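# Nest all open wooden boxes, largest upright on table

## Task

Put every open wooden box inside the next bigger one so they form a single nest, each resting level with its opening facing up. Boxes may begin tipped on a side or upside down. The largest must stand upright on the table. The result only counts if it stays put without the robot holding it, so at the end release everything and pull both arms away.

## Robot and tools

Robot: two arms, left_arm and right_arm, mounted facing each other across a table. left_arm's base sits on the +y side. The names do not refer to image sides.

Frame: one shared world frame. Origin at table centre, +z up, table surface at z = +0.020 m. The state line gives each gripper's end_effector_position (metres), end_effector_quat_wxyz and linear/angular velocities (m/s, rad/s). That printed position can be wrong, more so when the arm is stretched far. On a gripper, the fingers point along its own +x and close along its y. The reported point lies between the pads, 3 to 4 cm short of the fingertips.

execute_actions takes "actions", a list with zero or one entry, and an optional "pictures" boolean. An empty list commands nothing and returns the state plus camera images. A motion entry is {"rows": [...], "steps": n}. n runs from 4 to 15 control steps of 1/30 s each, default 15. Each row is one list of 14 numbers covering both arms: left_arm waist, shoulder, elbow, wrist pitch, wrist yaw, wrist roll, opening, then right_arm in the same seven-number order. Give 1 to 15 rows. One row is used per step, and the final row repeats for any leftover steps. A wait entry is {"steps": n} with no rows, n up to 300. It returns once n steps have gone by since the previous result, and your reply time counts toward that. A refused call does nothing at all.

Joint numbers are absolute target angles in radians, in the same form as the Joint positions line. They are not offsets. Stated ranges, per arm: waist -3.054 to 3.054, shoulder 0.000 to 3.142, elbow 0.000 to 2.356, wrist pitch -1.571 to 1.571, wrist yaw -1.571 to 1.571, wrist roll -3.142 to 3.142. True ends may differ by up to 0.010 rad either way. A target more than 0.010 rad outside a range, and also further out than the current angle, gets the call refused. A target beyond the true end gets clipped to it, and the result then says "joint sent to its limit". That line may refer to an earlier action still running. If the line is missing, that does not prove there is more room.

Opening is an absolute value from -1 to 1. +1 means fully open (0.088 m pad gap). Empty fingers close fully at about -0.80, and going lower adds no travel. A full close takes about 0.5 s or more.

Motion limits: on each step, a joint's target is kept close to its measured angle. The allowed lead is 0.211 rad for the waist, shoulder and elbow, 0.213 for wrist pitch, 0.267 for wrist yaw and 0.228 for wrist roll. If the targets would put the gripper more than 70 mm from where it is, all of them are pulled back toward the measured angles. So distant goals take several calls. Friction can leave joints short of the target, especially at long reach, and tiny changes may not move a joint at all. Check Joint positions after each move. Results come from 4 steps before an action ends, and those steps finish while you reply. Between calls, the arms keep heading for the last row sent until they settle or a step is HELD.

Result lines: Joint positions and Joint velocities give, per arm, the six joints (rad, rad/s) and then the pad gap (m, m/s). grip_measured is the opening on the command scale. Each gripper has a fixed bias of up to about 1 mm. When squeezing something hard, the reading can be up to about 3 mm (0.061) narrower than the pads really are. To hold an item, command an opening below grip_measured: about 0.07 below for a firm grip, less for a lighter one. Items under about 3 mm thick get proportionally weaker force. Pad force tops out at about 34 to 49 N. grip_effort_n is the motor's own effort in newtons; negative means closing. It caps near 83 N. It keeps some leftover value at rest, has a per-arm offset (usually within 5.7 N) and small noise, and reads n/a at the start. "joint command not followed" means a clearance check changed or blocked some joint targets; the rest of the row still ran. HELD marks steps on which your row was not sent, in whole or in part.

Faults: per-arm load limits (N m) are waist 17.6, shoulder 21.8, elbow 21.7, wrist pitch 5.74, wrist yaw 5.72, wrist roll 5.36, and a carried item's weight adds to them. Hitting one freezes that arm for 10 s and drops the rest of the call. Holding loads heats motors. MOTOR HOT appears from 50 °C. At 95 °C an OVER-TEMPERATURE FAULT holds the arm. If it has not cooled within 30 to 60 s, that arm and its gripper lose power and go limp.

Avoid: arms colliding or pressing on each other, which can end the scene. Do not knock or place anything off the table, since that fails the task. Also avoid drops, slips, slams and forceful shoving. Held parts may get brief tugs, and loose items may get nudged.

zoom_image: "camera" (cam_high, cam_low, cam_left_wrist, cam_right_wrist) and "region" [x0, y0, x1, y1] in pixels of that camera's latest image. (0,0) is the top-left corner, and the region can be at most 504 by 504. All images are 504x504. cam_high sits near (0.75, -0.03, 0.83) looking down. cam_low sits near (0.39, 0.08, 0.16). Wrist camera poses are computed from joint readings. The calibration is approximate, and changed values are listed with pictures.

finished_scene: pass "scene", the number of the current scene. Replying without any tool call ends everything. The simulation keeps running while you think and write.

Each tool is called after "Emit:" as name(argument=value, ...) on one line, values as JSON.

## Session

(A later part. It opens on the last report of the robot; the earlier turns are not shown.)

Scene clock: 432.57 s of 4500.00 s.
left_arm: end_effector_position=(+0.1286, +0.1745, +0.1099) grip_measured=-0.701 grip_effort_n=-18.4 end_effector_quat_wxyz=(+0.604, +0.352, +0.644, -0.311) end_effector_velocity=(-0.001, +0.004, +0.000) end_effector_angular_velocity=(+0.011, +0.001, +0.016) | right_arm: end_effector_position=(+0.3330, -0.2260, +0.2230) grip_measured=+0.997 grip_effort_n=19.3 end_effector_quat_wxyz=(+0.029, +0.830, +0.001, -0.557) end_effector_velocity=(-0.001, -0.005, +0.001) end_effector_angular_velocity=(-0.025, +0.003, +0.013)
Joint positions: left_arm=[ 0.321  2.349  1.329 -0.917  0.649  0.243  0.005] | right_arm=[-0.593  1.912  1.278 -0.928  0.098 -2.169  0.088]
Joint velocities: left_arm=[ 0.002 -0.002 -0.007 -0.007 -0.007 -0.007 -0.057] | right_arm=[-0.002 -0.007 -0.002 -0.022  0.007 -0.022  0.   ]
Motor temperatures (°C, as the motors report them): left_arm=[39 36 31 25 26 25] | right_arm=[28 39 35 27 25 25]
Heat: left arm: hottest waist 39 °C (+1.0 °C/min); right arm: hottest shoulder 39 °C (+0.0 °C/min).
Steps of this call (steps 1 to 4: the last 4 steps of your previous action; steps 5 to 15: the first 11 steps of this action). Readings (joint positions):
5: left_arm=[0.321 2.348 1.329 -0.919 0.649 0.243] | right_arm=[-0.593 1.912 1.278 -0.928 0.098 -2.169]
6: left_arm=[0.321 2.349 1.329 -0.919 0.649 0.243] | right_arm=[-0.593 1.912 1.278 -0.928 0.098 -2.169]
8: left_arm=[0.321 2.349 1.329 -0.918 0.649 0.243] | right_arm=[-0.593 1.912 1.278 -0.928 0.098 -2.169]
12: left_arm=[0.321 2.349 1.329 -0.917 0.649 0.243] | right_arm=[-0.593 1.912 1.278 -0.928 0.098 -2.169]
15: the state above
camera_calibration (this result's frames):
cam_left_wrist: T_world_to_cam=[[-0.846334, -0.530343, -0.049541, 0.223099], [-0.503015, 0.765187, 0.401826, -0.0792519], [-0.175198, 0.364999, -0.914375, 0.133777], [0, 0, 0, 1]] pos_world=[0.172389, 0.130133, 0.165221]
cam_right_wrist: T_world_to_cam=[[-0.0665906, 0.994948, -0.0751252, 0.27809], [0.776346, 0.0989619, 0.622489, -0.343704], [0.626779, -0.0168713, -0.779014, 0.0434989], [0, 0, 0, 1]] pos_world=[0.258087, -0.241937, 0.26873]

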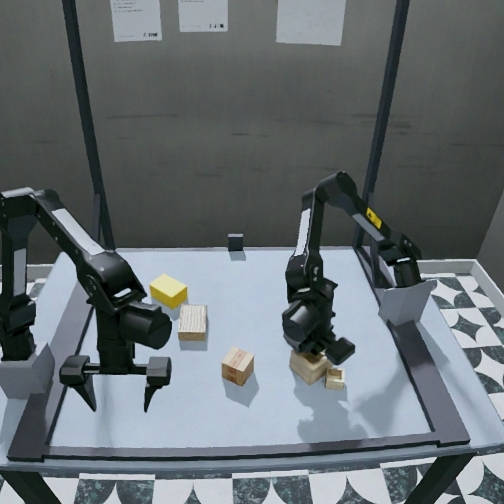

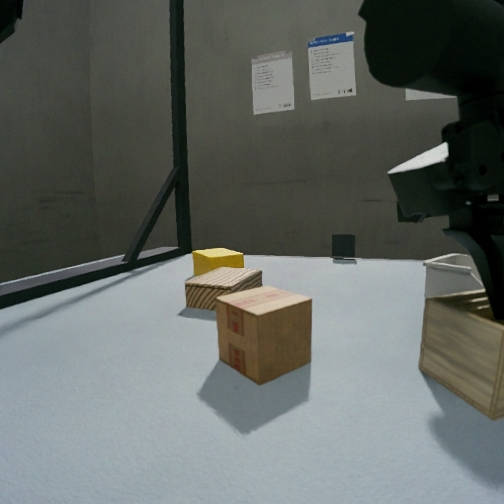

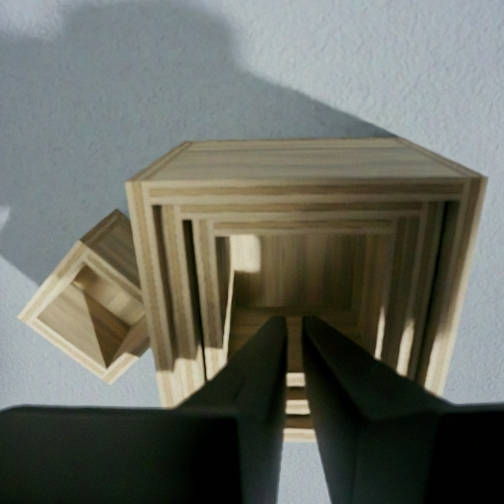

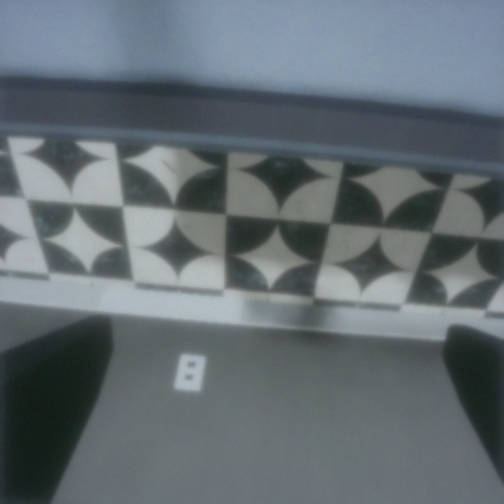

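Emit:
execute_actions(actions=[{"rows":[[0.39,2.27,1.35,-1.03,0.645,0.28,-0.85,-0.593,1.912,1.278,-0.928,0.098,-2.169,1]],"steps":12}])

Emit:
execute_actions(actions=[{"rows":[[0.43,2.29,1.42,-1.11,0.645,0.1,-0.85,-0.593,1.912,1.278,-0.928,0.098,-2.169,1]],"steps":8}])

Emit:
execute_actions(actions=[{"rows":[[0.55,2.455,1.465,-1.14,0.645,-0.30,-0.85,-0.593,1.912,1.278,-0.928,0.098,-2.169,1]],"steps":15}])

Emit:
execute_actions(actions=[{"steps":12}], pictures=true)

Scene clock: 433.40 s of 4500.00 s.
left_arm: end_effector_position=(+0.1245, +0.1777, +0.1424) grip_measured=-0.790 grip_effort_n=-83.5 end_effector_quat_wxyz=(+0.614, +0.333, +0.645, -0.310) end_effector_velocity=(-0.008, -0.018, +0.069) end_effector_angular_velocity=(-0.093, -0.073, -0.041) | right_arm: end_effector_position=(+0.3330, -0.2260, +0.2230) grip_measured=+0.997 grip_effort_n=19.3 end_effector_quat_wxyz=(+0.029, +0.830, +0.001, -0.557) end_effector_velocity=(-0.003, -0.005, -0.002) end_effector_angular_velocity=(-0.026, +0.021, +0.013)
Joint positions: left_arm=[ 0.384  2.289  1.342 -1.013  0.648  0.272  0.   ] | right_arm=[-0.593  1.912  1.278 -0.928  0.098 -2.169  0.088]
Joint velocities: left_arm=[ 0.085 -0.154  0.056 -0.125 -0.007  0.051 -0.   ] | right_arm=[-0.002  0.002 -0.002 -0.022 -0.007 -0.022 -0.   ]
Motor temperatures (°C, as the motors report them): left_arm=[39 36 31 25 26 25] | right_arm=[28 39 35 27 25 25]
Heat: left arm: hottest waist 39 °C (+1.0 °C/min); right arm: hottest shoulder 39 °C (+0.0 °C/min).
Steps of this call (steps 1 to 4: the last 4 steps of your previous action; steps 5 to 15: the robot went on to your last target; steps 16 to 17: nothing new was sent; steps 18 to 25: the first 8 steps of this action). Readings (joint positions):
18: left_arm=[0.322 2.347 1.330 -0.924 0.649 0.245] | right_arm=[-0.593 1.912 1.278 -0.928 0.098 -2.169]
19: left_arm=[0.329 2.342 1.332 -0.950 0.649 0.251] | right_arm=[-0.593 1.912 1.278 -0.928 0.098 -2.169]
21: left_arm=[0.352 2.323 1.332 -0.988 0.648 0.261] | right_arm=[-0.593 1.912 1.278 -0.928 0.098 -2.169]
25: the state above

Scene clock: 433.67 s of 4500.00 s.
left_arm: end_effector_position=(+0.1235, +0.1754, +0.1559) grip_measured=-0.790 grip_effort_n=-83.5 end_effector_quat_wxyz=(+0.632, +0.291, +0.666, -0.271) end_effector_velocity=(+0.055, -0.036, +0.107) end_effector_angular_velocity=(-0.156, -0.155, +0.612) | right_arm: end_effector_position=(+0.3330, -0.2260, +0.2230) grip_measured=+0.997 grip_effort_n=19.3 end_effector_quat_wxyz=(+0.029, +0.830, +0.001, -0.557) end_effector_velocity=(-0.003, -0.004, -0.001) end_effector_angular_velocity=(-0.016, +0.018, +0.000)
Joint positions: left_arm=[ 0.404  2.284  1.382 -1.077  0.648  0.17   0.   ] | right_arm=[-0.593  1.912  1.278 -0.928  0.098 -2.169  0.088]
Joint velocities: left_arm=[ 0.217  0.002  0.325 -0.212 -0.022 -0.52  -0.   ] | right_arm=[-0.002 -0.002 -0.002 -0.022 -0.007 -0.007 -0.   ]
Motor temperatures (°C, as the motors report them): left_arm=[39 36 31 25 26 25] | right_arm=[28 39 35 27 25 25]
Heat: left arm: hottest waist 39 °C (+1.0 °C/min); right arm: hottest shoulder 39 °C (+0.0 °C/min).
Steps of this call (steps 1 to 4: the last 4 steps of your previous action; steps 5 to 8: the first 4 steps of this action). Readings (joint positions):
5: left_arm=[0.387 2.283 1.350 -1.034 0.648 0.257] | right_arm=[-0.593 1.912 1.278 -0.928 0.098 -2.169]
6: left_arm=[0.391 2.284 1.361 -1.056 0.648 0.219] | right_arm=[-0.593 1.912 1.278 -0.928 0.098 -2.169]
8: the state above

Scene clock: 434.17 s of 4500.00 s.
left_arm: end_effector_position=(+0.1678, +0.2112, +0.1590) grip_measured=-0.789 grip_effort_n=-83.5 end_effector_quat_wxyz=(+0.668, +0.069, +0.738, -0.068) end_effector_velocity=(+0.001, -0.016, +0.004) end_effector_angular_velocity=(+0.036, -0.032, +0.234) | right_arm: end_effector_position=(+0.3330, -0.2260, +0.2230) grip_measured=+0.997 grip_effort_n=18.8 end_effector_quat_wxyz=(+0.029, +0.830, +0.001, -0.557) end_effector_velocity=(-0.000, -0.003, +0.000) end_effector_angular_velocity=(-0.003, +0.010, -0.001)
Joint positions: left_arm=[ 0.549  2.441  1.452 -1.136  0.644 -0.259  0.   ] | right_arm=[-0.593  1.912  1.278 -0.928  0.098 -2.169  0.088]
Joint velocities: left_arm=[-0.032 -0.007  0.046 -0.007 -0.007 -0.286 -0.   ] | right_arm=[-0.007 -0.002 -0.002 -0.007 -0.007 -0.007  0.   ]
Motor temperatures (°C, as the motors report them): left_arm=[39 36 31 25 26 25] | right_arm=[28 39 35 27 25 25]
Heat: left arm: hottest waist 39 °C (+1.0 °C/min); right arm: hottest shoulder 39 °C (+0.0 °C/min).
Steps of this call (steps 1 to 4: the last 4 steps of your previous action; steps 5 to 15: the first 11 steps of this action). Readings (joint positions):
5: left_arm=[0.429 2.297 1.412 -1.107 0.648 0.097] | right_arm=[-0.593 1.912 1.278 -0.928 0.098 -2.169]
6: left_arm=[0.442 2.319 1.428 -1.120 0.650 0.044] | right_arm=[-0.593 1.912 1.278 -0.928 0.098 -2.169]
8: left_arm=[0.484 2.370 1.449 -1.117 0.650 -0.053] | right_arm=[-0.593 1.912 1.278 -0.928 0.098 -2.169]
12: left_arm=[0.546 2.436 1.450 -1.133 0.644 -0.211] | right_arm=[-0.593 1.912 1.278 -0.928 0.098 -2.169]
15: the state above

Scene clock: 434.57 s of 4500.00 s.
left_arm: end_effector_position=(+0.1682, +0.2105, +0.1588) grip_measured=-0.789 grip_effort_n=-83.5 end_effector_quat_wxyz=(+0.669, +0.058, +0.739, -0.055) end_effector_velocity=(-0.001, +0.002, -0.002) end_effector_angular_velocity=(+0.017, +0.006, +0.041) | right_arm: end_effector_position=(+0.3330, -0.2260, +0.2230) grip_measured=+0.997 grip_effort_n=19.8 end_effector_quat_wxyz=(+0.029, +0.830, +0.001, -0.557) end_effector_velocity=(-0.002, -0.003, -0.002) end_effector_angular_velocity=(-0.014, +0.013, +0.016)
Joint positions: left_arm=[ 0.548  2.444  1.457 -1.138  0.644 -0.296  0.   ] | right_arm=[-0.593  1.912  1.278 -0.928  0.098 -2.169  0.088]
Joint velocities: left_arm=[-0.002  0.002 -0.002 -0.007 -0.007 -0.037 -0.   ] | right_arm=[-0.002 -0.002 -0.007 -0.007 -0.007 -0.022 -0.   ]
Motor temperatures (°C, as the motors report them): left_arm=[39 36 31 25 26 25] | right_arm=[28 39 35 27 25 25]
Heat: left arm: hottest waist 39 °C (+1.0 °C/min); right arm: hottest shoulder 39 °C (+0.0 °C/min).
Kept back: nothing.
Steps of this call (steps 1 to 4: the last 4 steps of your previous action; steps 5 to 12: the robot went on to your last target). Readings (joint positions):
1: left_arm=[0.548 2.441 1.455 -1.137 0.644 -0.268] | right_arm=[-0.593 1.912 1.278 -0.928 0.098 -2.169]
2: left_arm=[0.548 2.441 1.456 -1.137 0.644 -0.275] | right_arm=[-0.593 1.912 1.278 -0.928 0.098 -2.169]
4: left_arm=[0.548 2.442 1.457 -1.137 0.644 -0.284] | right_arm=[-0.593 1.912 1.278 -0.928 0.098 -2.169]
8: left_arm=[0.548 2.443 1.457 -1.138 0.644 -0.292] | right_arm=[-0.593 1.912 1.278 -0.928 0.098 -2.169]
12: the state above
camera_calibration (this result's frames):
cam_left_wrist: T_world_to_cam=[[-0.191748, -0.981198, -0.0219713, 0.258526], [-0.891322, 0.164726, 0.422386, 0.0819944], [-0.410826, 0.100575, -0.90615, 0.266245], [0, 0, 0, 1]] pos_world=[0.232036, 0.213381, 0.212305]
cam_right_wrist: T_world_to_cam=[[-0.0665906, 0.994948, -0.0751252, 0.27809], [0.776346, 0.0989619, 0.622489, -0.343704], [0.626779, -0.0168713, -0.779014, 0.0434989], [0, 0, 0, 1]] pos_world=[0.258087, -0.241937, 0.26873]

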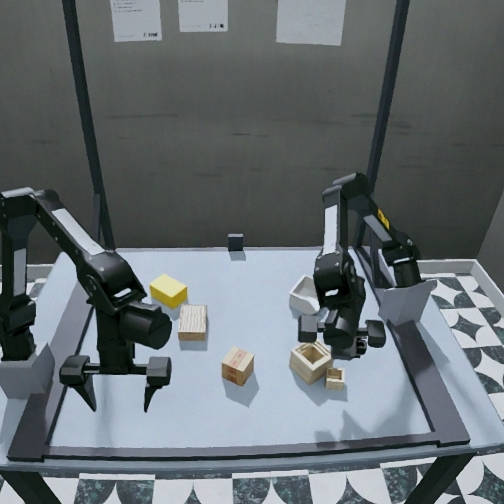

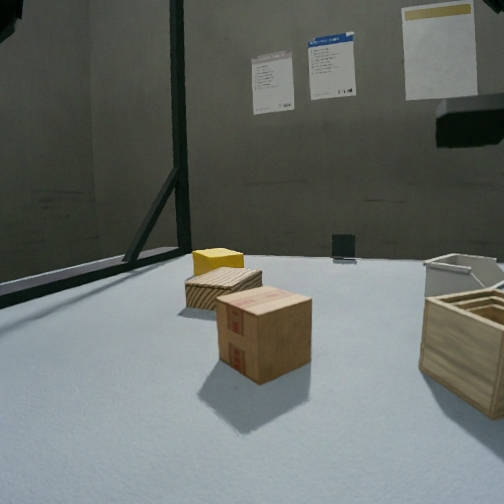

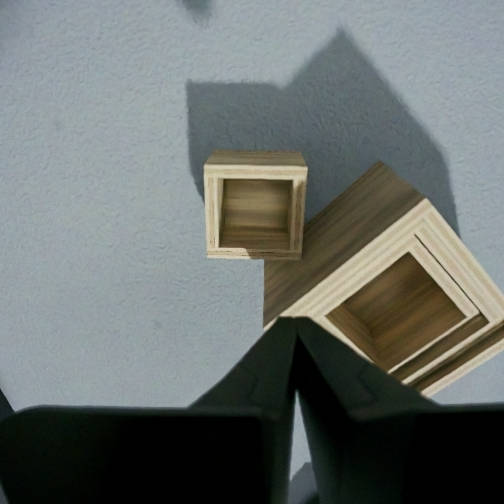

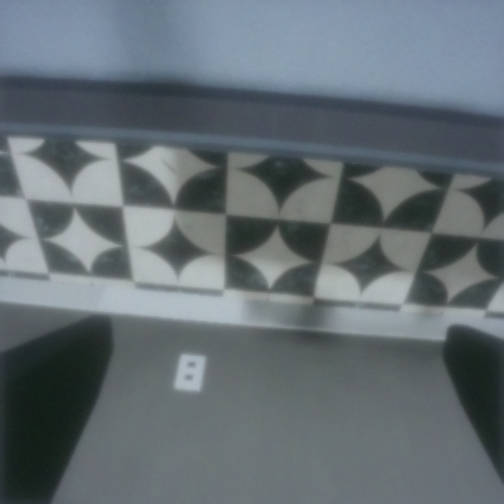

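Emit:
execute_actions(actions=[{"rows":[[0.58,2.30,1.315,-1.01,0.645,-0.27,-0.85,-0.593,1.912,1.278,-0.928,0.098,-2.169,1]],"steps":15}])

Emit:
execute_actions(actions=[{"steps":12}], pictures=true)

Scene clock: 435.43 s of 4500.00 s.
left_arm: end_effector_position=(+0.1626, +0.2137, +0.1735) grip_measured=-0.789 grip_effort_n=-83.5 end_effector_quat_wxyz=(+0.701, +0.063, +0.703, -0.099) end_effector_velocity=(-0.009, +0.014, -0.008) end_effector_angular_velocity=(+0.025, -0.002, -0.002) | right_arm: end_effector_position=(+0.3330, -0.2260, +0.2230) grip_measured=+0.997 grip_effort_n=19.3 end_effector_quat_wxyz=(+0.029, +0.830, +0.001, -0.557) end_effector_velocity=(+0.004, +0.004, +0.001) end_effector_angular_velocity=(+0.018, -0.018, -0.005)
Joint positions: left_arm=[ 0.575  2.317  1.331 -1.019  0.645 -0.275  0.   ] | right_arm=[-0.593  1.912  1.278 -0.928  0.098 -2.169  0.088]
Joint velocities: left_arm=[-0.002 -0.032 -0.081  0.037 -0.022  0.007 -0.   ] | right_arm=[-0.002  0.002  0.002  0.022  0.007  0.007 -0.   ]
Motor temperatures (°C, as the motors report them): left_arm=[39 36 31 25 26 25] | right_arm=[28 39 35 27 25 25]
Heat: left arm: hottest waist 39 °C (+1.0 °C/min); right arm: hottest shoulder 39 °C (+0.0 °C/min).
Steps of this call (steps 1 to 15: the robot went on to your last target; steps 16 to 26: the first 11 steps of this action). Readings (joint positions):
16: left_arm=[0.548 2.436 1.447 -1.124 0.645 -0.297] | right_arm=[-0.593 1.912 1.278 -0.928 0.098 -2.169]
17: left_arm=[0.551 2.417 1.418 -1.090 0.645 -0.291] | right_arm=[-0.593 1.912 1.278 -0.928 0.098 -2.169]
19: left_arm=[0.561 2.377 1.372 -1.067 0.645 -0.285] | right_arm=[-0.593 1.912 1.278 -0.928 0.098 -2.169]
23: left_arm=[0.574 2.328 1.341 -1.028 0.645 -0.277] | right_arm=[-0.593 1.912 1.278 -0.928 0.098 -2.169]
26: the state above

Scene clock: 435.83 s of 4500.00 s.
left_arm: end_effector_position=(+0.1619, +0.2148, +0.1725) grip_measured=-0.789 grip_effort_n=-83.5 end_effector_quat_wxyz=(+0.702, +0.064, +0.703, -0.100) end_effector_velocity=(-0.003, +0.003, -0.001) end_effector_angular_velocity=(+0.013, +0.006, -0.002) | right_arm: end_effector_position=(+0.3330, -0.2260, +0.2230) grip_measured=+0.997 grip_effort_n=19.3 end_effector_quat_wxyz=(+0.029, +0.830, +0.001, -0.557) end_effector_velocity=(-0.001, -0.002, -0.000) end_effector_angular_velocity=(-0.004, +0.010, +0.004)
Joint positions: left_arm=[ 0.575  2.314  1.321 -1.012  0.645 -0.273  0.   ] | right_arm=[-0.593  1.912  1.278 -0.928  0.098 -2.169  0.088]
Joint velocities: left_arm=[-0.002 -0.002 -0.007 -0.007 -0.007  0.007 -0.   ] | right_arm=[-0.002 -0.002 -0.002 -0.007 -0.007 -0.007 -0.   ]
Motor temperatures (°C, as the motors report them): left_arm=[39 36 31 25 26 25] | right_arm=[28 39 35 27 25 25]
Heat: left arm: hottest waist 39 °C (+1.0 °C/min); right arm: hottest shoulder 39 °C (+0.0 °C/min).
Kept back: nothing.
Steps of this call (steps 1 to 4: the last 4 steps of your previous action; steps 5 to 12: the robot went on to your last target). Readings (joint positions):
1: left_arm=[0.575 2.317 1.328 -1.017 0.645 -0.274] | right_arm=[-0.593 1.912 1.278 -0.928 0.098 -2.169]
2: left_arm=[0.575 2.317 1.326 -1.016 0.645 -0.274] | right_arm=[-0.593 1.912 1.278 -0.928 0.098 -2.169]
4: left_arm=[0.575 2.317 1.323 -1.015 0.645 -0.273] | right_arm=[-0.593 1.912 1.278 -0.928 0.098 -2.169]
8: left_arm=[0.575 2.315 1.322 -1.013 0.645 -0.273] | right_arm=[-0.593 1.912 1.278 -0.928 0.098 -2.169]
12: the state above
camera_calibration (this result's frames):
cam_left_wrist: T_world_to_cam=[[-0.260106, -0.965312, 0.0227438, 0.261843], [-0.911569, 0.253256, 0.323889, 0.0711134], [-0.318414, 0.0635131, -0.945822, 0.275555], [0, 0, 0, 1]] pos_world=[0.220672, 0.217249, 0.231638]
cam_right_wrist: T_world_to_cam=[[-0.0665906, 0.994948, -0.0751252, 0.27809], [0.776346, 0.0989619, 0.622489, -0.343704], [0.626779, -0.0168713, -0.779014, 0.0434989], [0, 0, 0, 1]] pos_world=[0.258087, -0.241937, 0.26873]

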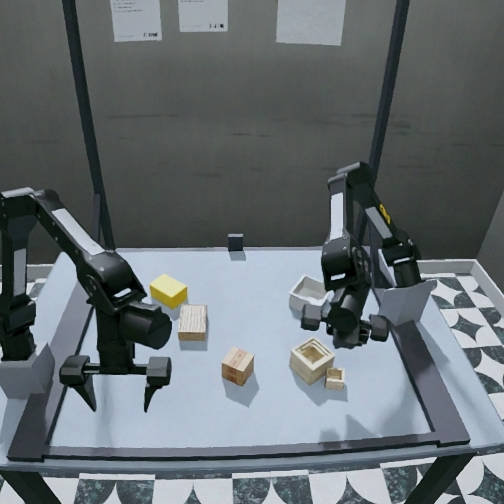

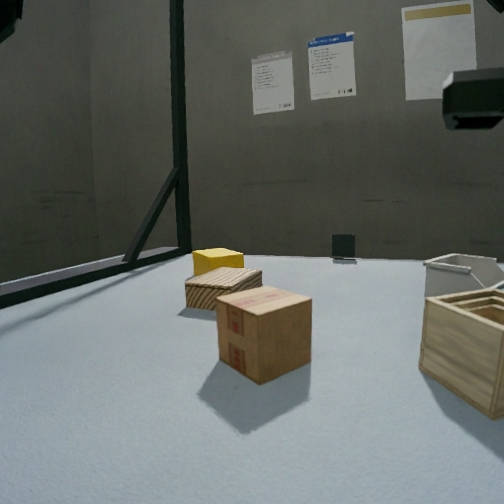

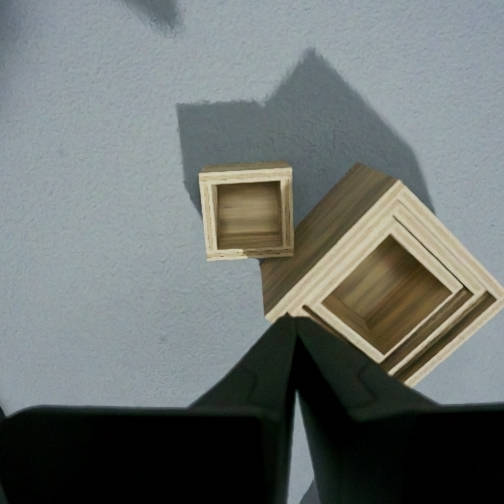

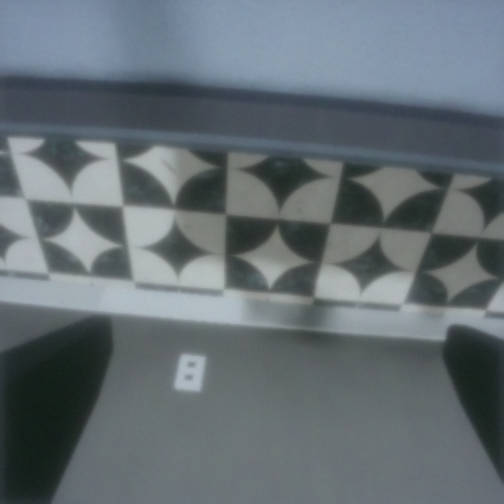

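Emit:
execute_actions(actions=[{"rows":[[0.535,2.46,1.34,-0.87,0.61,-0.39,-0.85,-0.593,1.912,1.278,-0.928,0.098,-2.169,1]],"steps":15}])

Emit:
execute_actions(actions=[{"steps":12}], pictures=true)

Scene clock: 436.67 s of 4500.00 s.
left_arm: end_effector_position=(+0.1892, +0.2200, +0.1311) grip_measured=-0.789 grip_effort_n=-83.5 end_effector_quat_wxyz=(+0.707, +0.055, +0.702, -0.060) end_effector_velocity=(+0.015, -0.005, -0.002) end_effector_angular_velocity=(-0.012, -0.064, +0.006) | right_arm: end_effector_position=(+0.3330, -0.2260, +0.2230) grip_measured=+0.997 grip_effort_n=19.3 end_effector_quat_wxyz=(+0.029, +0.830, +0.001, -0.557) end_effector_velocity=(-0.003, -0.006, -0.002) end_effector_angular_velocity=(-0.020, +0.021, -0.001)
Joint positions: left_arm=[ 0.535  2.445  1.335 -0.88   0.616 -0.38   0.   ] | right_arm=[-0.593  1.912  1.278 -0.928  0.098 -2.169  0.088]
Joint velocities: left_arm=[-0.002  0.007  0.002  0.081 -0.022 -0.051 -0.   ] | right_arm=[-0.002 -0.002 -0.007 -0.022 -0.007 -0.007 -0.   ]
Motor temperatures (°C, as the motors report them): left_arm=[39 36 31 25 26 25] | right_arm=[28 39 35 27 25 25]
Heat: left arm: hottest waist 39 °C (+1.0 °C/min); right arm: hottest shoulder 39 °C (+0.0 °C/min).
Steps of this call (steps 1 to 14: the robot went on to your last target; steps 15 to 25: the first 11 steps of this action). Readings (joint positions):
15: left_arm=[0.575 2.322 1.321 -1.002 0.643 -0.285] | right_arm=[-0.593 1.912 1.278 -0.928 0.098 -2.169]
16: left_arm=[0.570 2.338 1.324 -0.969 0.638 -0.309] | right_arm=[-0.593 1.912 1.278 -0.928 0.098 -2.169]
18: left_arm=[0.556 2.383 1.336 -0.916 0.628 -0.341] | right_arm=[-0.593 1.912 1.278 -0.928 0.098 -2.169]
22: left_arm=[0.537 2.441 1.335 -0.890 0.617 -0.372] | right_arm=[-0.593 1.912 1.278 -0.928 0.098 -2.169]
25: the state above

Scene clock: 437.07 s of 4500.00 s.
left_arm: end_effector_position=(+0.1907, +0.2201, +0.1303) grip_measured=-0.789 grip_effort_n=-83.5 end_effector_quat_wxyz=(+0.709, +0.054, +0.701, -0.058) end_effector_velocity=(-0.001, +0.002, -0.002) end_effector_angular_velocity=(+0.013, +0.005, -0.002) | right_arm: end_effector_position=(+0.3330, -0.2260, +0.2230) grip_measured=+0.997 grip_effort_n=19.3 end_effector_quat_wxyz=(+0.029, +0.830, +0.001, -0.557) end_effector_velocity=(-0.003, -0.004, -0.001) end_effector_angular_velocity=(-0.011, +0.018, -0.013)
Joint positions: left_arm=[ 0.535  2.449  1.335 -0.872  0.614 -0.387  0.   ] | right_arm=[-0.593  1.912  1.278 -0.928  0.098 -2.169  0.088]
Joint velocities: left_arm=[-0.002  0.002 -0.002 -0.007 -0.007  0.007 -0.   ] | right_arm=[-0.002 -0.002 -0.002 -0.022 -0.007  0.007 -0.   ]
Motor temperatures (°C, as the motors report them): left_arm=[39 36 31 25 26 25] | right_arm=[28 39 35 27 25 25]
Heat: left arm: hottest waist 39 °C (+1.0 °C/min); right arm: hottest shoulder 39 °C (+0.0 °C/min).
Kept back: nothing.
Steps of this call (steps 1 to 4: the last 4 steps of your previous action; steps 5 to 12: the robot went on to your last target). Readings (joint positions):
1: left_arm=[0.535 2.445 1.335 -0.877 0.616 -0.382] | right_arm=[-0.593 1.912 1.278 -0.928 0.098 -2.169]
2: left_arm=[0.535 2.445 1.335 -0.876 0.616 -0.383] | right_arm=[-0.593 1.912 1.278 -0.928 0.098 -2.169]
4: left_arm=[0.535 2.447 1.335 -0.875 0.615 -0.385] | right_arm=[-0.593 1.912 1.278 -0.928 0.098 -2.169]
8: left_arm=[0.535 2.449 1.335 -0.873 0.614 -0.386] | right_arm=[-0.593 1.912 1.278 -0.928 0.098 -2.169]
12: the state above
camera_calibration (this result's frames):
cam_left_wrist: T_world_to_cam=[[-0.188548, -0.98178, -0.0236321, 0.271365], [-0.932265, 0.171369, 0.318613, 0.132367], [-0.308758, 0.0821051, -0.94759, 0.238681], [0, 0, 0, 1]] pos_world=[0.248261, 0.22414, 0.190411]
cam_right_wrist: T_world_to_cam=[[-0.0665906, 0.994948, -0.0751252, 0.27809], [0.776346, 0.0989619, 0.622489, -0.343704], [0.626779, -0.0168713, -0.779014, 0.0434989], [0, 0, 0, 1]] pos_world=[0.258087, -0.241937, 0.26873]

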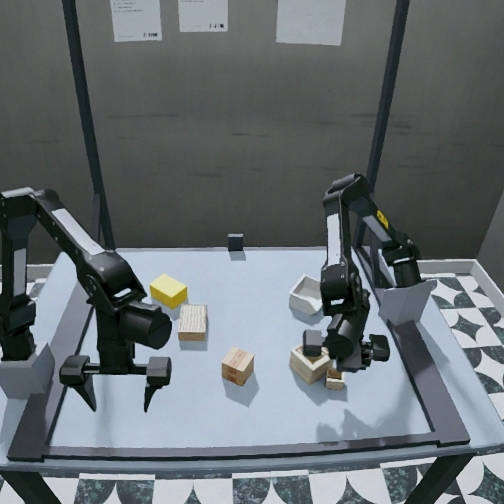

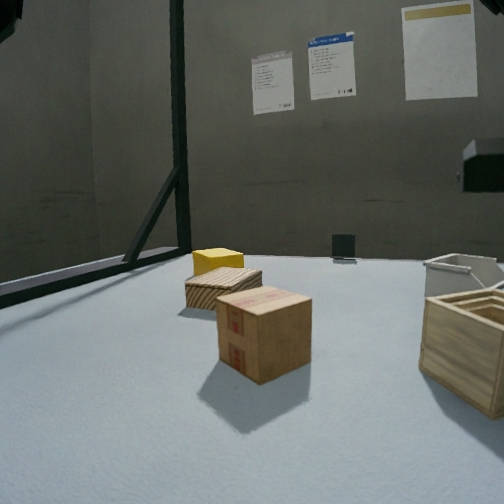

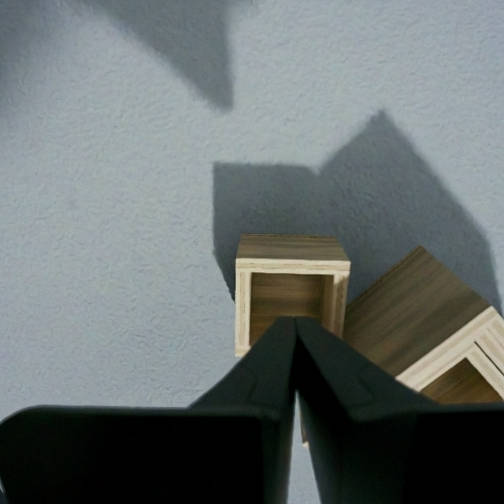

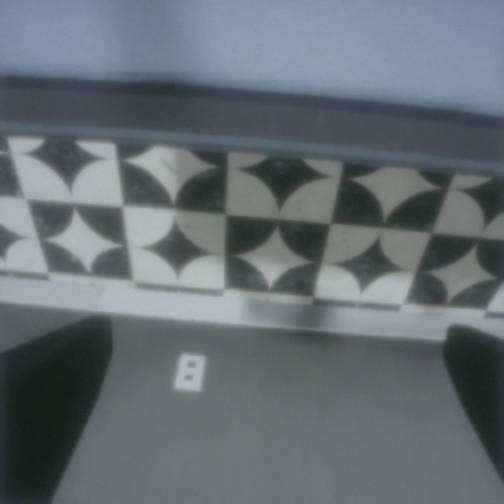

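Emit:
execute_actions(actions=[{"rows":[[0.53,2.375,1.262,-0.87,0.61,-0.39,-0.85,-0.593,1.912,1.278,-0.928,0.098,-2.169,1]],"steps":15}])

Emit:
execute_actions(actions=[{"steps":10}], pictures=true)

Scene clock: 437.63 s of 4500.00 s.
left_arm: end_effector_position=(+0.1754, +0.2251, +0.1330) grip_measured=-0.789 grip_effort_n=-83.5 end_effector_quat_wxyz=(+0.707, +0.056, +0.703, -0.056) end_effector_velocity=(-0.010, +0.004, +0.003) end_effector_angular_velocity=(+0.011, +0.002, +0.010) | right_arm: end_effector_position=(+0.3330, -0.2260, +0.2230) grip_measured=+0.997 grip_effort_n=18.4 end_effector_quat_wxyz=(+0.029, +0.830, +0.001, -0.557) end_effector_velocity=(-0.003, -0.001, -0.001) end_effector_angular_velocity=(+0.003, +0.023, +0.006)
Joint positions: left_arm=[ 0.53   2.392  1.272 -0.872  0.614 -0.387  0.   ] | right_arm=[-0.593  1.912  1.278 -0.928  0.098 -2.169  0.088]
Joint velocities: left_arm=[-0.002 -0.037 -0.037 -0.007 -0.007 -0.007 -0.   ] | right_arm=[-0.002 -0.002 -0.002 -0.007 -0.022 -0.007 -0.   ]
Motor temperatures (°C, as the motors report them): left_arm=[39 36 31 25 26 25] | right_arm=[28 39 35 27 25 25]
Heat: left arm: hottest waist 39 °C (+1.0 °C/min); right arm: hottest shoulder 39 °C (+0.0 °C/min).
Steps of this call (steps 1 to 6: the robot went on to your last target; steps 7 to 17: the first 11 steps of this action). Readings (joint positions):
7: left_arm=[0.535 2.447 1.330 -0.869 0.614 -0.387] | right_arm=[-0.593 1.912 1.278 -0.928 0.098 -2.169]
8: left_arm=[0.535 2.439 1.319 -0.865 0.614 -0.387] | right_arm=[-0.593 1.912 1.278 -0.928 0.098 -2.169]
10: left_arm=[0.534 2.420 1.295 -0.872 0.614 -0.387] | right_arm=[-0.593 1.912 1.278 -0.928 0.098 -2.169]
14: left_arm=[0.530 2.399 1.277 -0.872 0.614 -0.387] | right_arm=[-0.593 1.912 1.278 -0.928 0.098 -2.169]
17: the state above

Scene clock: 437.97 s of 4500.00 s.
left_arm: end_effector_position=(+0.1744, +0.2258, +0.1329) grip_measured=-0.789 grip_effort_n=-83.5 end_effector_quat_wxyz=(+0.706, +0.056, +0.703, -0.056) end_effector_velocity=(+0.001, +0.000, +0.002) end_effector_angular_velocity=(+0.013, -0.023, -0.004) | right_arm: end_effector_position=(+0.3330, -0.2260, +0.2230) grip_measured=+0.997 grip_effort_n=19.8 end_effector_quat_wxyz=(+0.029, +0.830, +0.001, -0.557) end_effector_velocity=(-0.003, -0.004, -0.001) end_effector_angular_velocity=(-0.022, +0.018, +0.014)
Joint positions: left_arm=[ 0.53   2.39   1.268 -0.872  0.614 -0.387  0.   ] | right_arm=[-0.593  1.912  1.278 -0.928  0.098 -2.169  0.088]
Joint velocities: left_arm=[-0.002 -0.012 -0.002  0.007 -0.022 -0.007 -0.   ] | right_arm=[-0.002 -0.002 -0.002 -0.022 -0.007 -0.022 -0.   ]
Motor temperatures (°C, as the motors report them): left_arm=[39 36 31 25 26 25] | right_arm=[28 39 35 27 25 25]
Heat: left arm: hottest waist 39 °C (+1.0 °C/min); right arm: hottest shoulder 39 °C (+0.0 °C/min).
Kept back: nothing.
Steps of this call (steps 1 to 4: the last 4 steps of your previous action; steps 5 to 10: the robot went on to your last target). Readings (joint positions):
1: left_arm=[0.530 2.392 1.271 -0.872 0.614 -0.387] | right_arm=[-0.593 1.912 1.278 -0.928 0.098 -2.169]
2: left_arm=[0.530 2.391 1.270 -0.872 0.614 -0.387] | right_arm=[-0.593 1.912 1.278 -0.928 0.098 -2.169]
4: left_arm=[0.530 2.391 1.269 -0.872 0.614 -0.387] | right_arm=[-0.593 1.912 1.278 -0.928 0.098 -2.169]
8: left_arm=[0.530 2.390 1.268 -0.872 0.614 -0.387] | right_arm=[-0.593 1.912 1.278 -0.928 0.098 -2.169]
10: the state above
camera_calibration (this result's frames):
cam_left_wrist: T_world_to_cam=[[-0.187144, -0.981909, -0.028844, 0.274424], [-0.930443, 0.167765, 0.325778, 0.114832], [-0.315046, 0.0878052, -0.945006, 0.235142], [0, 0, 0, 1]] pos_world=[0.232282, 0.229548, 0.192716]
cam_right_wrist: T_world_to_cam=[[-0.0665906, 0.994948, -0.0751252, 0.27809], [0.776346, 0.0989619, 0.622489, -0.343704], [0.626779, -0.0168713, -0.779014, 0.0434989], [0, 0, 0, 1]] pos_world=[0.258087, -0.241937, 0.26873]

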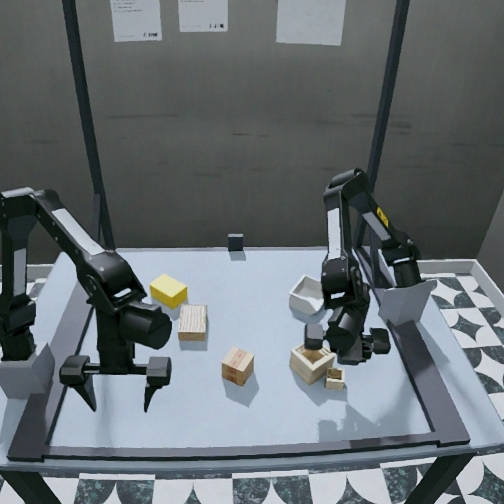

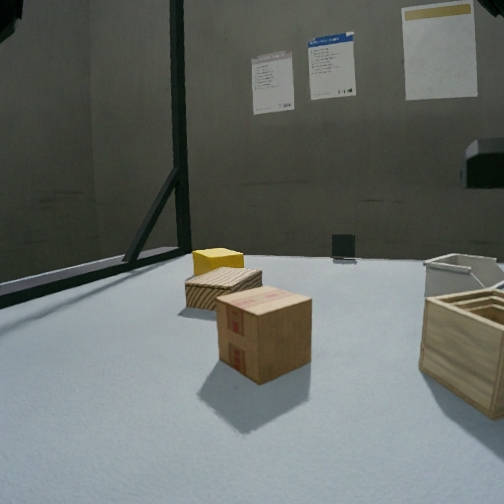

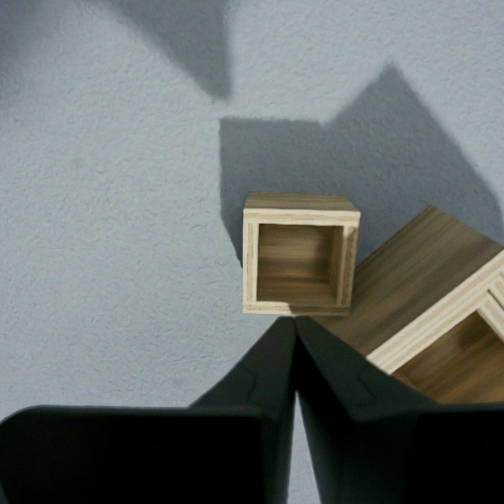

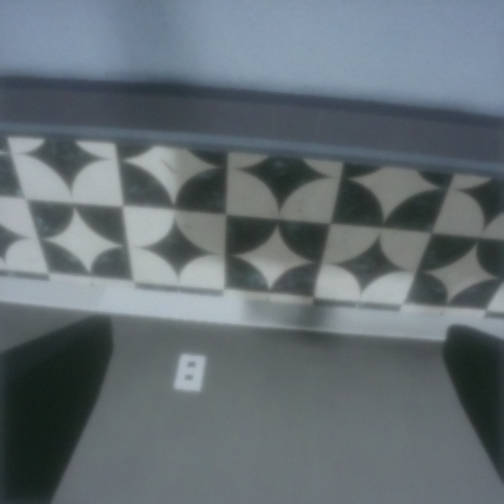

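Emit:
execute_actions(actions=[{"rows":[[0.50,2.405,1.165,-0.765,0.61,-0.42,-0.85,-0.593,1.912,1.278,-0.928,0.098,-2.169,1]],"steps":15}])

Emit:
execute_actions(actions=[{"steps":10}], pictures=true)

Scene clock: 438.73 s of 4500.00 s.
left_arm: end_effector_position=(+0.1669, +0.2383, +0.1087) grip_measured=-0.789 grip_effort_n=-83.5 end_effector_quat_wxyz=(+0.704, +0.060, +0.706, -0.047) end_effector_velocity=(+0.005, -0.001, -0.002) end_effector_angular_velocity=(-0.011, -0.032, -0.004) | right_arm: end_effector_position=(+0.3330, -0.2260, +0.2230) grip_measured=+0.997 grip_effort_n=19.8 end_effector_quat_wxyz=(+0.029, +0.830, +0.001, -0.557) end_effector_velocity=(-0.001, -0.005, +0.001) end_effector_angular_velocity=(-0.020, +0.003, -0.001)
Joint positions: left_arm=[ 0.5    2.397  1.175 -0.772  0.613 -0.415  0.   ] | right_arm=[-0.593  1.912  1.278 -0.928  0.098 -2.169  0.088]
Joint velocities: left_arm=[-0.002 -0.007 -0.017  0.051 -0.007 -0.022 -0.   ] | right_arm=[-0.002 -0.007 -0.002 -0.022  0.007 -0.007 -0.   ]
Motor temperatures (°C, as the motors report them): left_arm=[39 36 31 25 26 25] | right_arm=[28 39 35 27 25 25]
Heat: left arm: hottest waist 39 °C (+1.0 °C/min); right arm: hottest shoulder 39 °C (+0.0 °C/min).
Steps of this call (steps 1 to 12: the robot went on to your last target; steps 13 to 23: the first 11 steps of this action). Readings (joint positions):
13: left_arm=[0.530 2.389 1.259 -0.858 0.614 -0.391] | right_arm=[-0.593 1.912 1.278 -0.928 0.098 -2.169]
14: left_arm=[0.526 2.389 1.241 -0.831 0.614 -0.397] | right_arm=[-0.593 1.912 1.278 -0.928 0.098 -2.169]
16: left_arm=[0.516 2.390 1.212 -0.806 0.613 -0.405] | right_arm=[-0.593 1.912 1.278 -0.928 0.098 -2.169]
20: left_arm=[0.500 2.397 1.178 -0.781 0.613 -0.413] | right_arm=[-0.593 1.912 1.278 -0.928 0.098 -2.169]
23: the state above

Scene clock: 439.07 s of 4500.00 s.
left_arm: end_effector_position=(+0.1668, +0.2391, +0.1079) grip_measured=-0.789 grip_effort_n=-83.5 end_effector_quat_wxyz=(+0.704, +0.060, +0.706, -0.047) end_effector_velocity=(-0.001, +0.005, -0.000) end_effector_angular_velocity=(+0.022, -0.004, +0.001) | right_arm: end_effector_position=(+0.3330, -0.2260, +0.2230) grip_measured=+0.997 grip_effort_n=18.8 end_effector_quat_wxyz=(+0.029, +0.830, +0.001, -0.557) end_effector_velocity=(-0.000, -0.002, +0.002) end_effector_angular_velocity=(+0.001, +0.008, +0.000)
Joint positions: left_arm=[ 0.5    2.397  1.171 -0.767  0.613 -0.417  0.   ] | right_arm=[-0.593  1.912  1.278 -0.928  0.098 -2.169  0.088]
Joint velocities: left_arm=[ 0.002 -0.002 -0.007 -0.007 -0.022  0.007 -0.   ] | right_arm=[-0.007 -0.007 -0.002 -0.007 -0.007 -0.007 -0.   ]
Motor temperatures (°C, as the motors report them): left_arm=[39 36 31 25 26 25] | right_arm=[28 39 35 27 25 25]
Heat: left arm: hottest waist 39 °C (+1.0 °C/min); right arm: hottest shoulder 39 °C (+0.0 °C/min).
Kept back: nothing.
Steps of this call (steps 1 to 4: the last 4 steps of your previous action; steps 5 to 10: the robot went on to your last target). Readings (joint positions):
1: left_arm=[0.500 2.397 1.175 -0.771 0.613 -0.416] | right_arm=[-0.593 1.912 1.278 -0.928 0.098 -2.169]
2: left_arm=[0.500 2.397 1.174 -0.770 0.613 -0.416] | right_arm=[-0.593 1.912 1.278 -0.928 0.098 -2.169]
4: left_arm=[0.500 2.397 1.172 -0.769 0.613 -0.416] | right_arm=[-0.593 1.912 1.278 -0.928 0.098 -2.169]
8: left_arm=[0.500 2.397 1.171 -0.768 0.613 -0.417] | right_arm=[-0.593 1.912 1.278 -0.928 0.098 -2.169]
10: the state above
camera_calibration (this result's frames):
cam_left_wrist: T_world_to_cam=[[-0.18086, -0.982412, -0.0464414, 0.28635], [-0.929465, 0.155293, 0.334632, 0.115542], [-0.321535, 0.103687, -0.941204, 0.204816], [0, 0, 0, 1]] pos_world=[0.225037, 0.242134, 0.167408]
cam_right_wrist: T_world_to_cam=[[-0.0665906, 0.994948, -0.0751252, 0.27809], [0.776346, 0.0989619, 0.622489, -0.343704], [0.626779, -0.0168713, -0.779014, 0.0434989], [0, 0, 0, 1]] pos_world=[0.258087, -0.241937, 0.26873]

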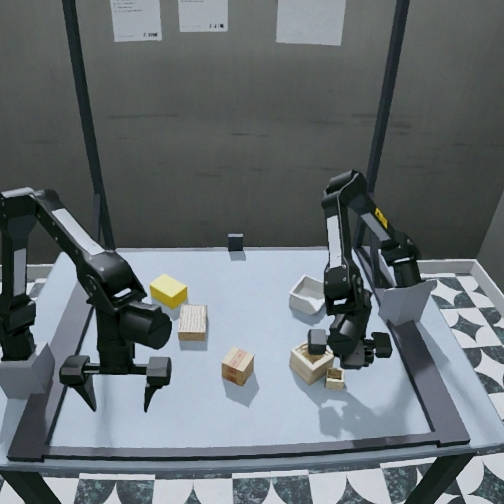

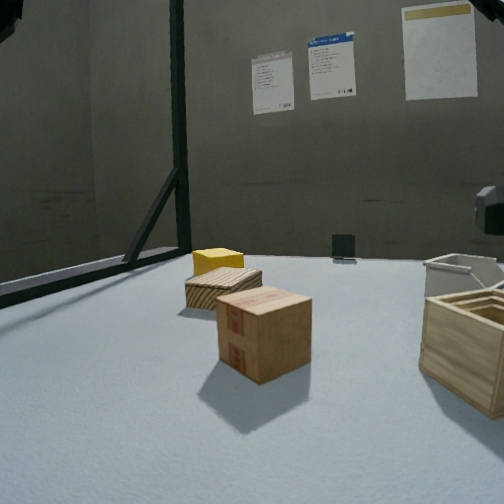

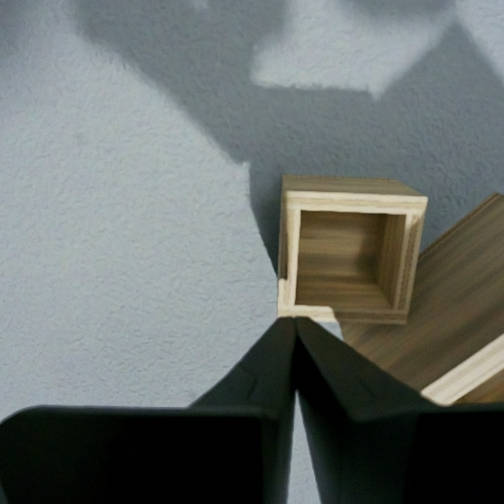

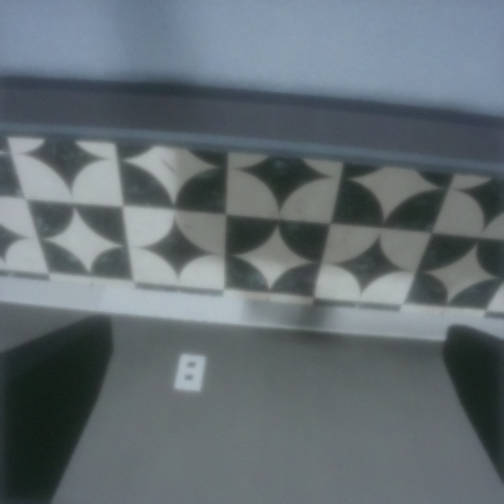

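Emit:
execute_actions(actions=[{"rows":[[0.455,2.40,1.22,-0.765,0.61,-0.46,-0.85,-0.593,1.912,1.278,-0.928,0.098,-2.169,1]],"steps":15}])

Emit:
execute_actions(actions=[{"steps":10}], pictures=true)

Scene clock: 439.73 s of 4500.00 s.
left_arm: end_effector_position=(+0.1669, +0.2222, +0.1057) grip_measured=-0.789 grip_effort_n=-83.5 end_effector_quat_wxyz=(+0.710, +0.071, +0.699, -0.049) end_effector_velocity=(+0.003, -0.000, +0.003) end_effector_angular_velocity=(+0.012, -0.019, +0.034) | right_arm: end_effector_position=(+0.3330, -0.2260, +0.2230) grip_measured=+0.997 grip_effort_n=19.3 end_effector_quat_wxyz=(+0.029, +0.830, +0.001, -0.557) end_effector_velocity=(-0.001, -0.002, -0.002) end_effector_angular_velocity=(-0.003, +0.012, -0.011)
Joint positions: left_arm=[ 0.455  2.397  1.21  -0.765  0.611 -0.455  0.   ] | right_arm=[-0.593  1.912  1.278 -0.928  0.098 -2.169  0.088]
Joint velocities: left_arm=[ 0.002 -0.002  0.012 -0.007 -0.022 -0.037 -0.   ] | right_arm=[-0.002  0.002 -0.002 -0.007 -0.007  0.007 -0.   ]
Motor temperatures (°C, as the motors report them): left_arm=[39 36 31 25 26 25] | right_arm=[28 39 35 27 25 25]
Heat: left arm: hottest waist 39 °C (+1.0 °C/min); right arm: hottest shoulder 39 °C (+0.0 °C/min).
Steps of this call (steps 1 to 9: the robot went on to your last target; steps 10 to 20: the first 11 steps of this action). Readings (joint positions):
10: left_arm=[0.499 2.397 1.173 -0.767 0.613 -0.422] | right_arm=[-0.593 1.912 1.278 -0.928 0.098 -2.169]
11: left_arm=[0.493 2.397 1.178 -0.767 0.611 -0.431] | right_arm=[-0.593 1.912 1.278 -0.928 0.098 -2.169]
13: left_arm=[0.476 2.397 1.191 -0.767 0.611 -0.442] | right_arm=[-0.593 1.912 1.278 -0.928 0.098 -2.169]
17: left_arm=[0.456 2.397 1.209 -0.765 0.611 -0.452] | right_arm=[-0.593 1.912 1.278 -0.928 0.098 -2.169]
20: the state above

Scene clock: 440.07 s of 4500.00 s.
left_arm: end_effector_position=(+0.1674, +0.2214, +0.1062) grip_measured=-0.789 grip_effort_n=-83.5 end_effector_quat_wxyz=(+0.710, +0.070, +0.699, -0.050) end_effector_velocity=(+0.001, +0.005, -0.000) end_effector_angular_velocity=(+0.022, -0.006, +0.016) | right_arm: end_effector_position=(+0.3330, -0.2260, +0.2230) grip_measured=+0.997 grip_effort_n=19.3 end_effector_quat_wxyz=(+0.029, +0.830, +0.001, -0.557) end_effector_velocity=(-0.005, -0.005, -0.003) end_effector_angular_velocity=(-0.022, +0.020, +0.004)
Joint positions: left_arm=[ 0.455  2.397  1.213 -0.765  0.611 -0.457  0.   ] | right_arm=[-0.593  1.912  1.278 -0.928  0.098 -2.169  0.088]
Joint velocities: left_arm=[ 0.002  0.002 -0.002 -0.007 -0.022 -0.007 -0.   ] | right_arm=[ 0.002 -0.002 -0.007 -0.022 -0.007 -0.007 -0.   ]
Motor temperatures (°C, as the motors report them): left_arm=[39 36 31 25 26 25] | right_arm=[28 39 35 27 25 25]
Heat: left arm: hottest waist 39 °C (+1.0 °C/min); right arm: hottest shoulder 39 °C (+0.0 °C/min).
Kept back: nothing.
Steps of this call (steps 1 to 4: the last 4 steps of your previous action; steps 5 to 10: the robot went on to your last target). Readings (joint positions):
1: left_arm=[0.455 2.397 1.210 -0.765 0.611 -0.455] | right_arm=[-0.593 1.912 1.278 -0.928 0.098 -2.169]
2: left_arm=[0.455 2.397 1.211 -0.765 0.611 -0.456] | right_arm=[-0.593 1.912 1.278 -0.928 0.098 -2.169]
4: left_arm=[0.455 2.397 1.212 -0.765 0.611 -0.456] | right_arm=[-0.593 1.912 1.278 -0.928 0.098 -2.169]
8: left_arm=[0.455 2.397 1.212 -0.765 0.611 -0.457] | right_arm=[-0.593 1.912 1.278 -0.928 0.098 -2.169]
10: the state above
camera_calibration (this result's frames):
cam_left_wrist: T_world_to_cam=[[-0.198599, -0.97828, -0.0593851, 0.272463], [-0.933037, 0.170172, 0.31699, 0.118672], [-0.299999, 0.118362, -0.946568, 0.198989], [0, 0, 0, 1]] pos_world=[0.224533, 0.222798, 0.166919]
cam_right_wrist: T_world_to_cam=[[-0.0665906, 0.994948, -0.0751252, 0.27809], [0.776346, 0.0989619, 0.622489, -0.343704], [0.626779, -0.0168713, -0.779014, 0.0434989], [0, 0, 0, 1]] pos_world=[0.258087, -0.241937, 0.26873]

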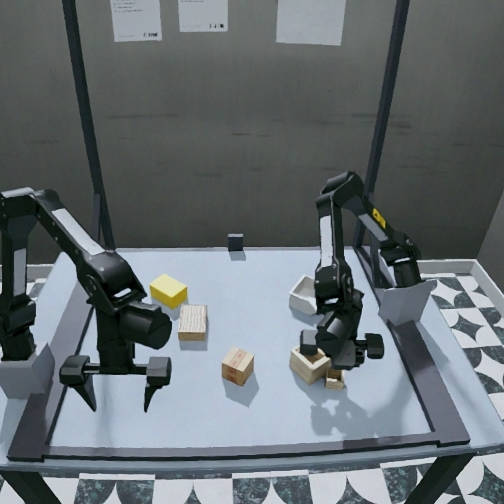

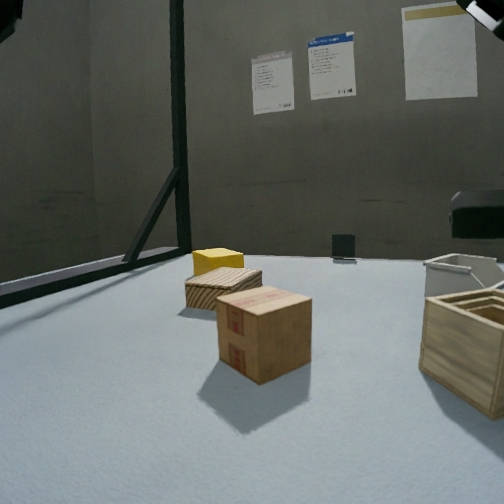

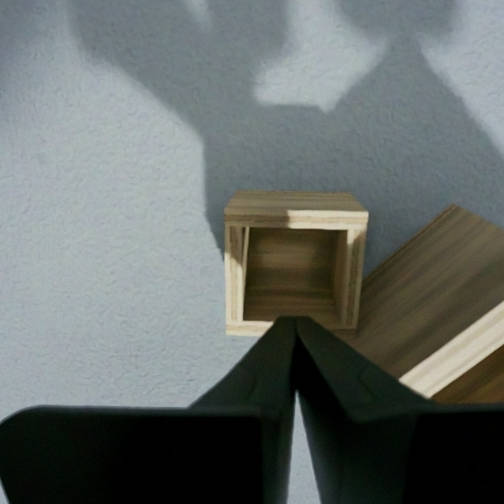

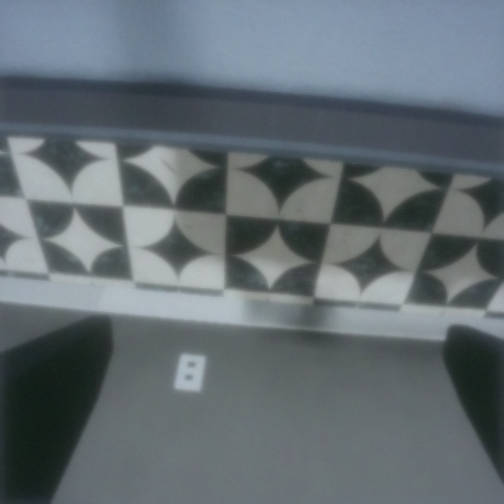

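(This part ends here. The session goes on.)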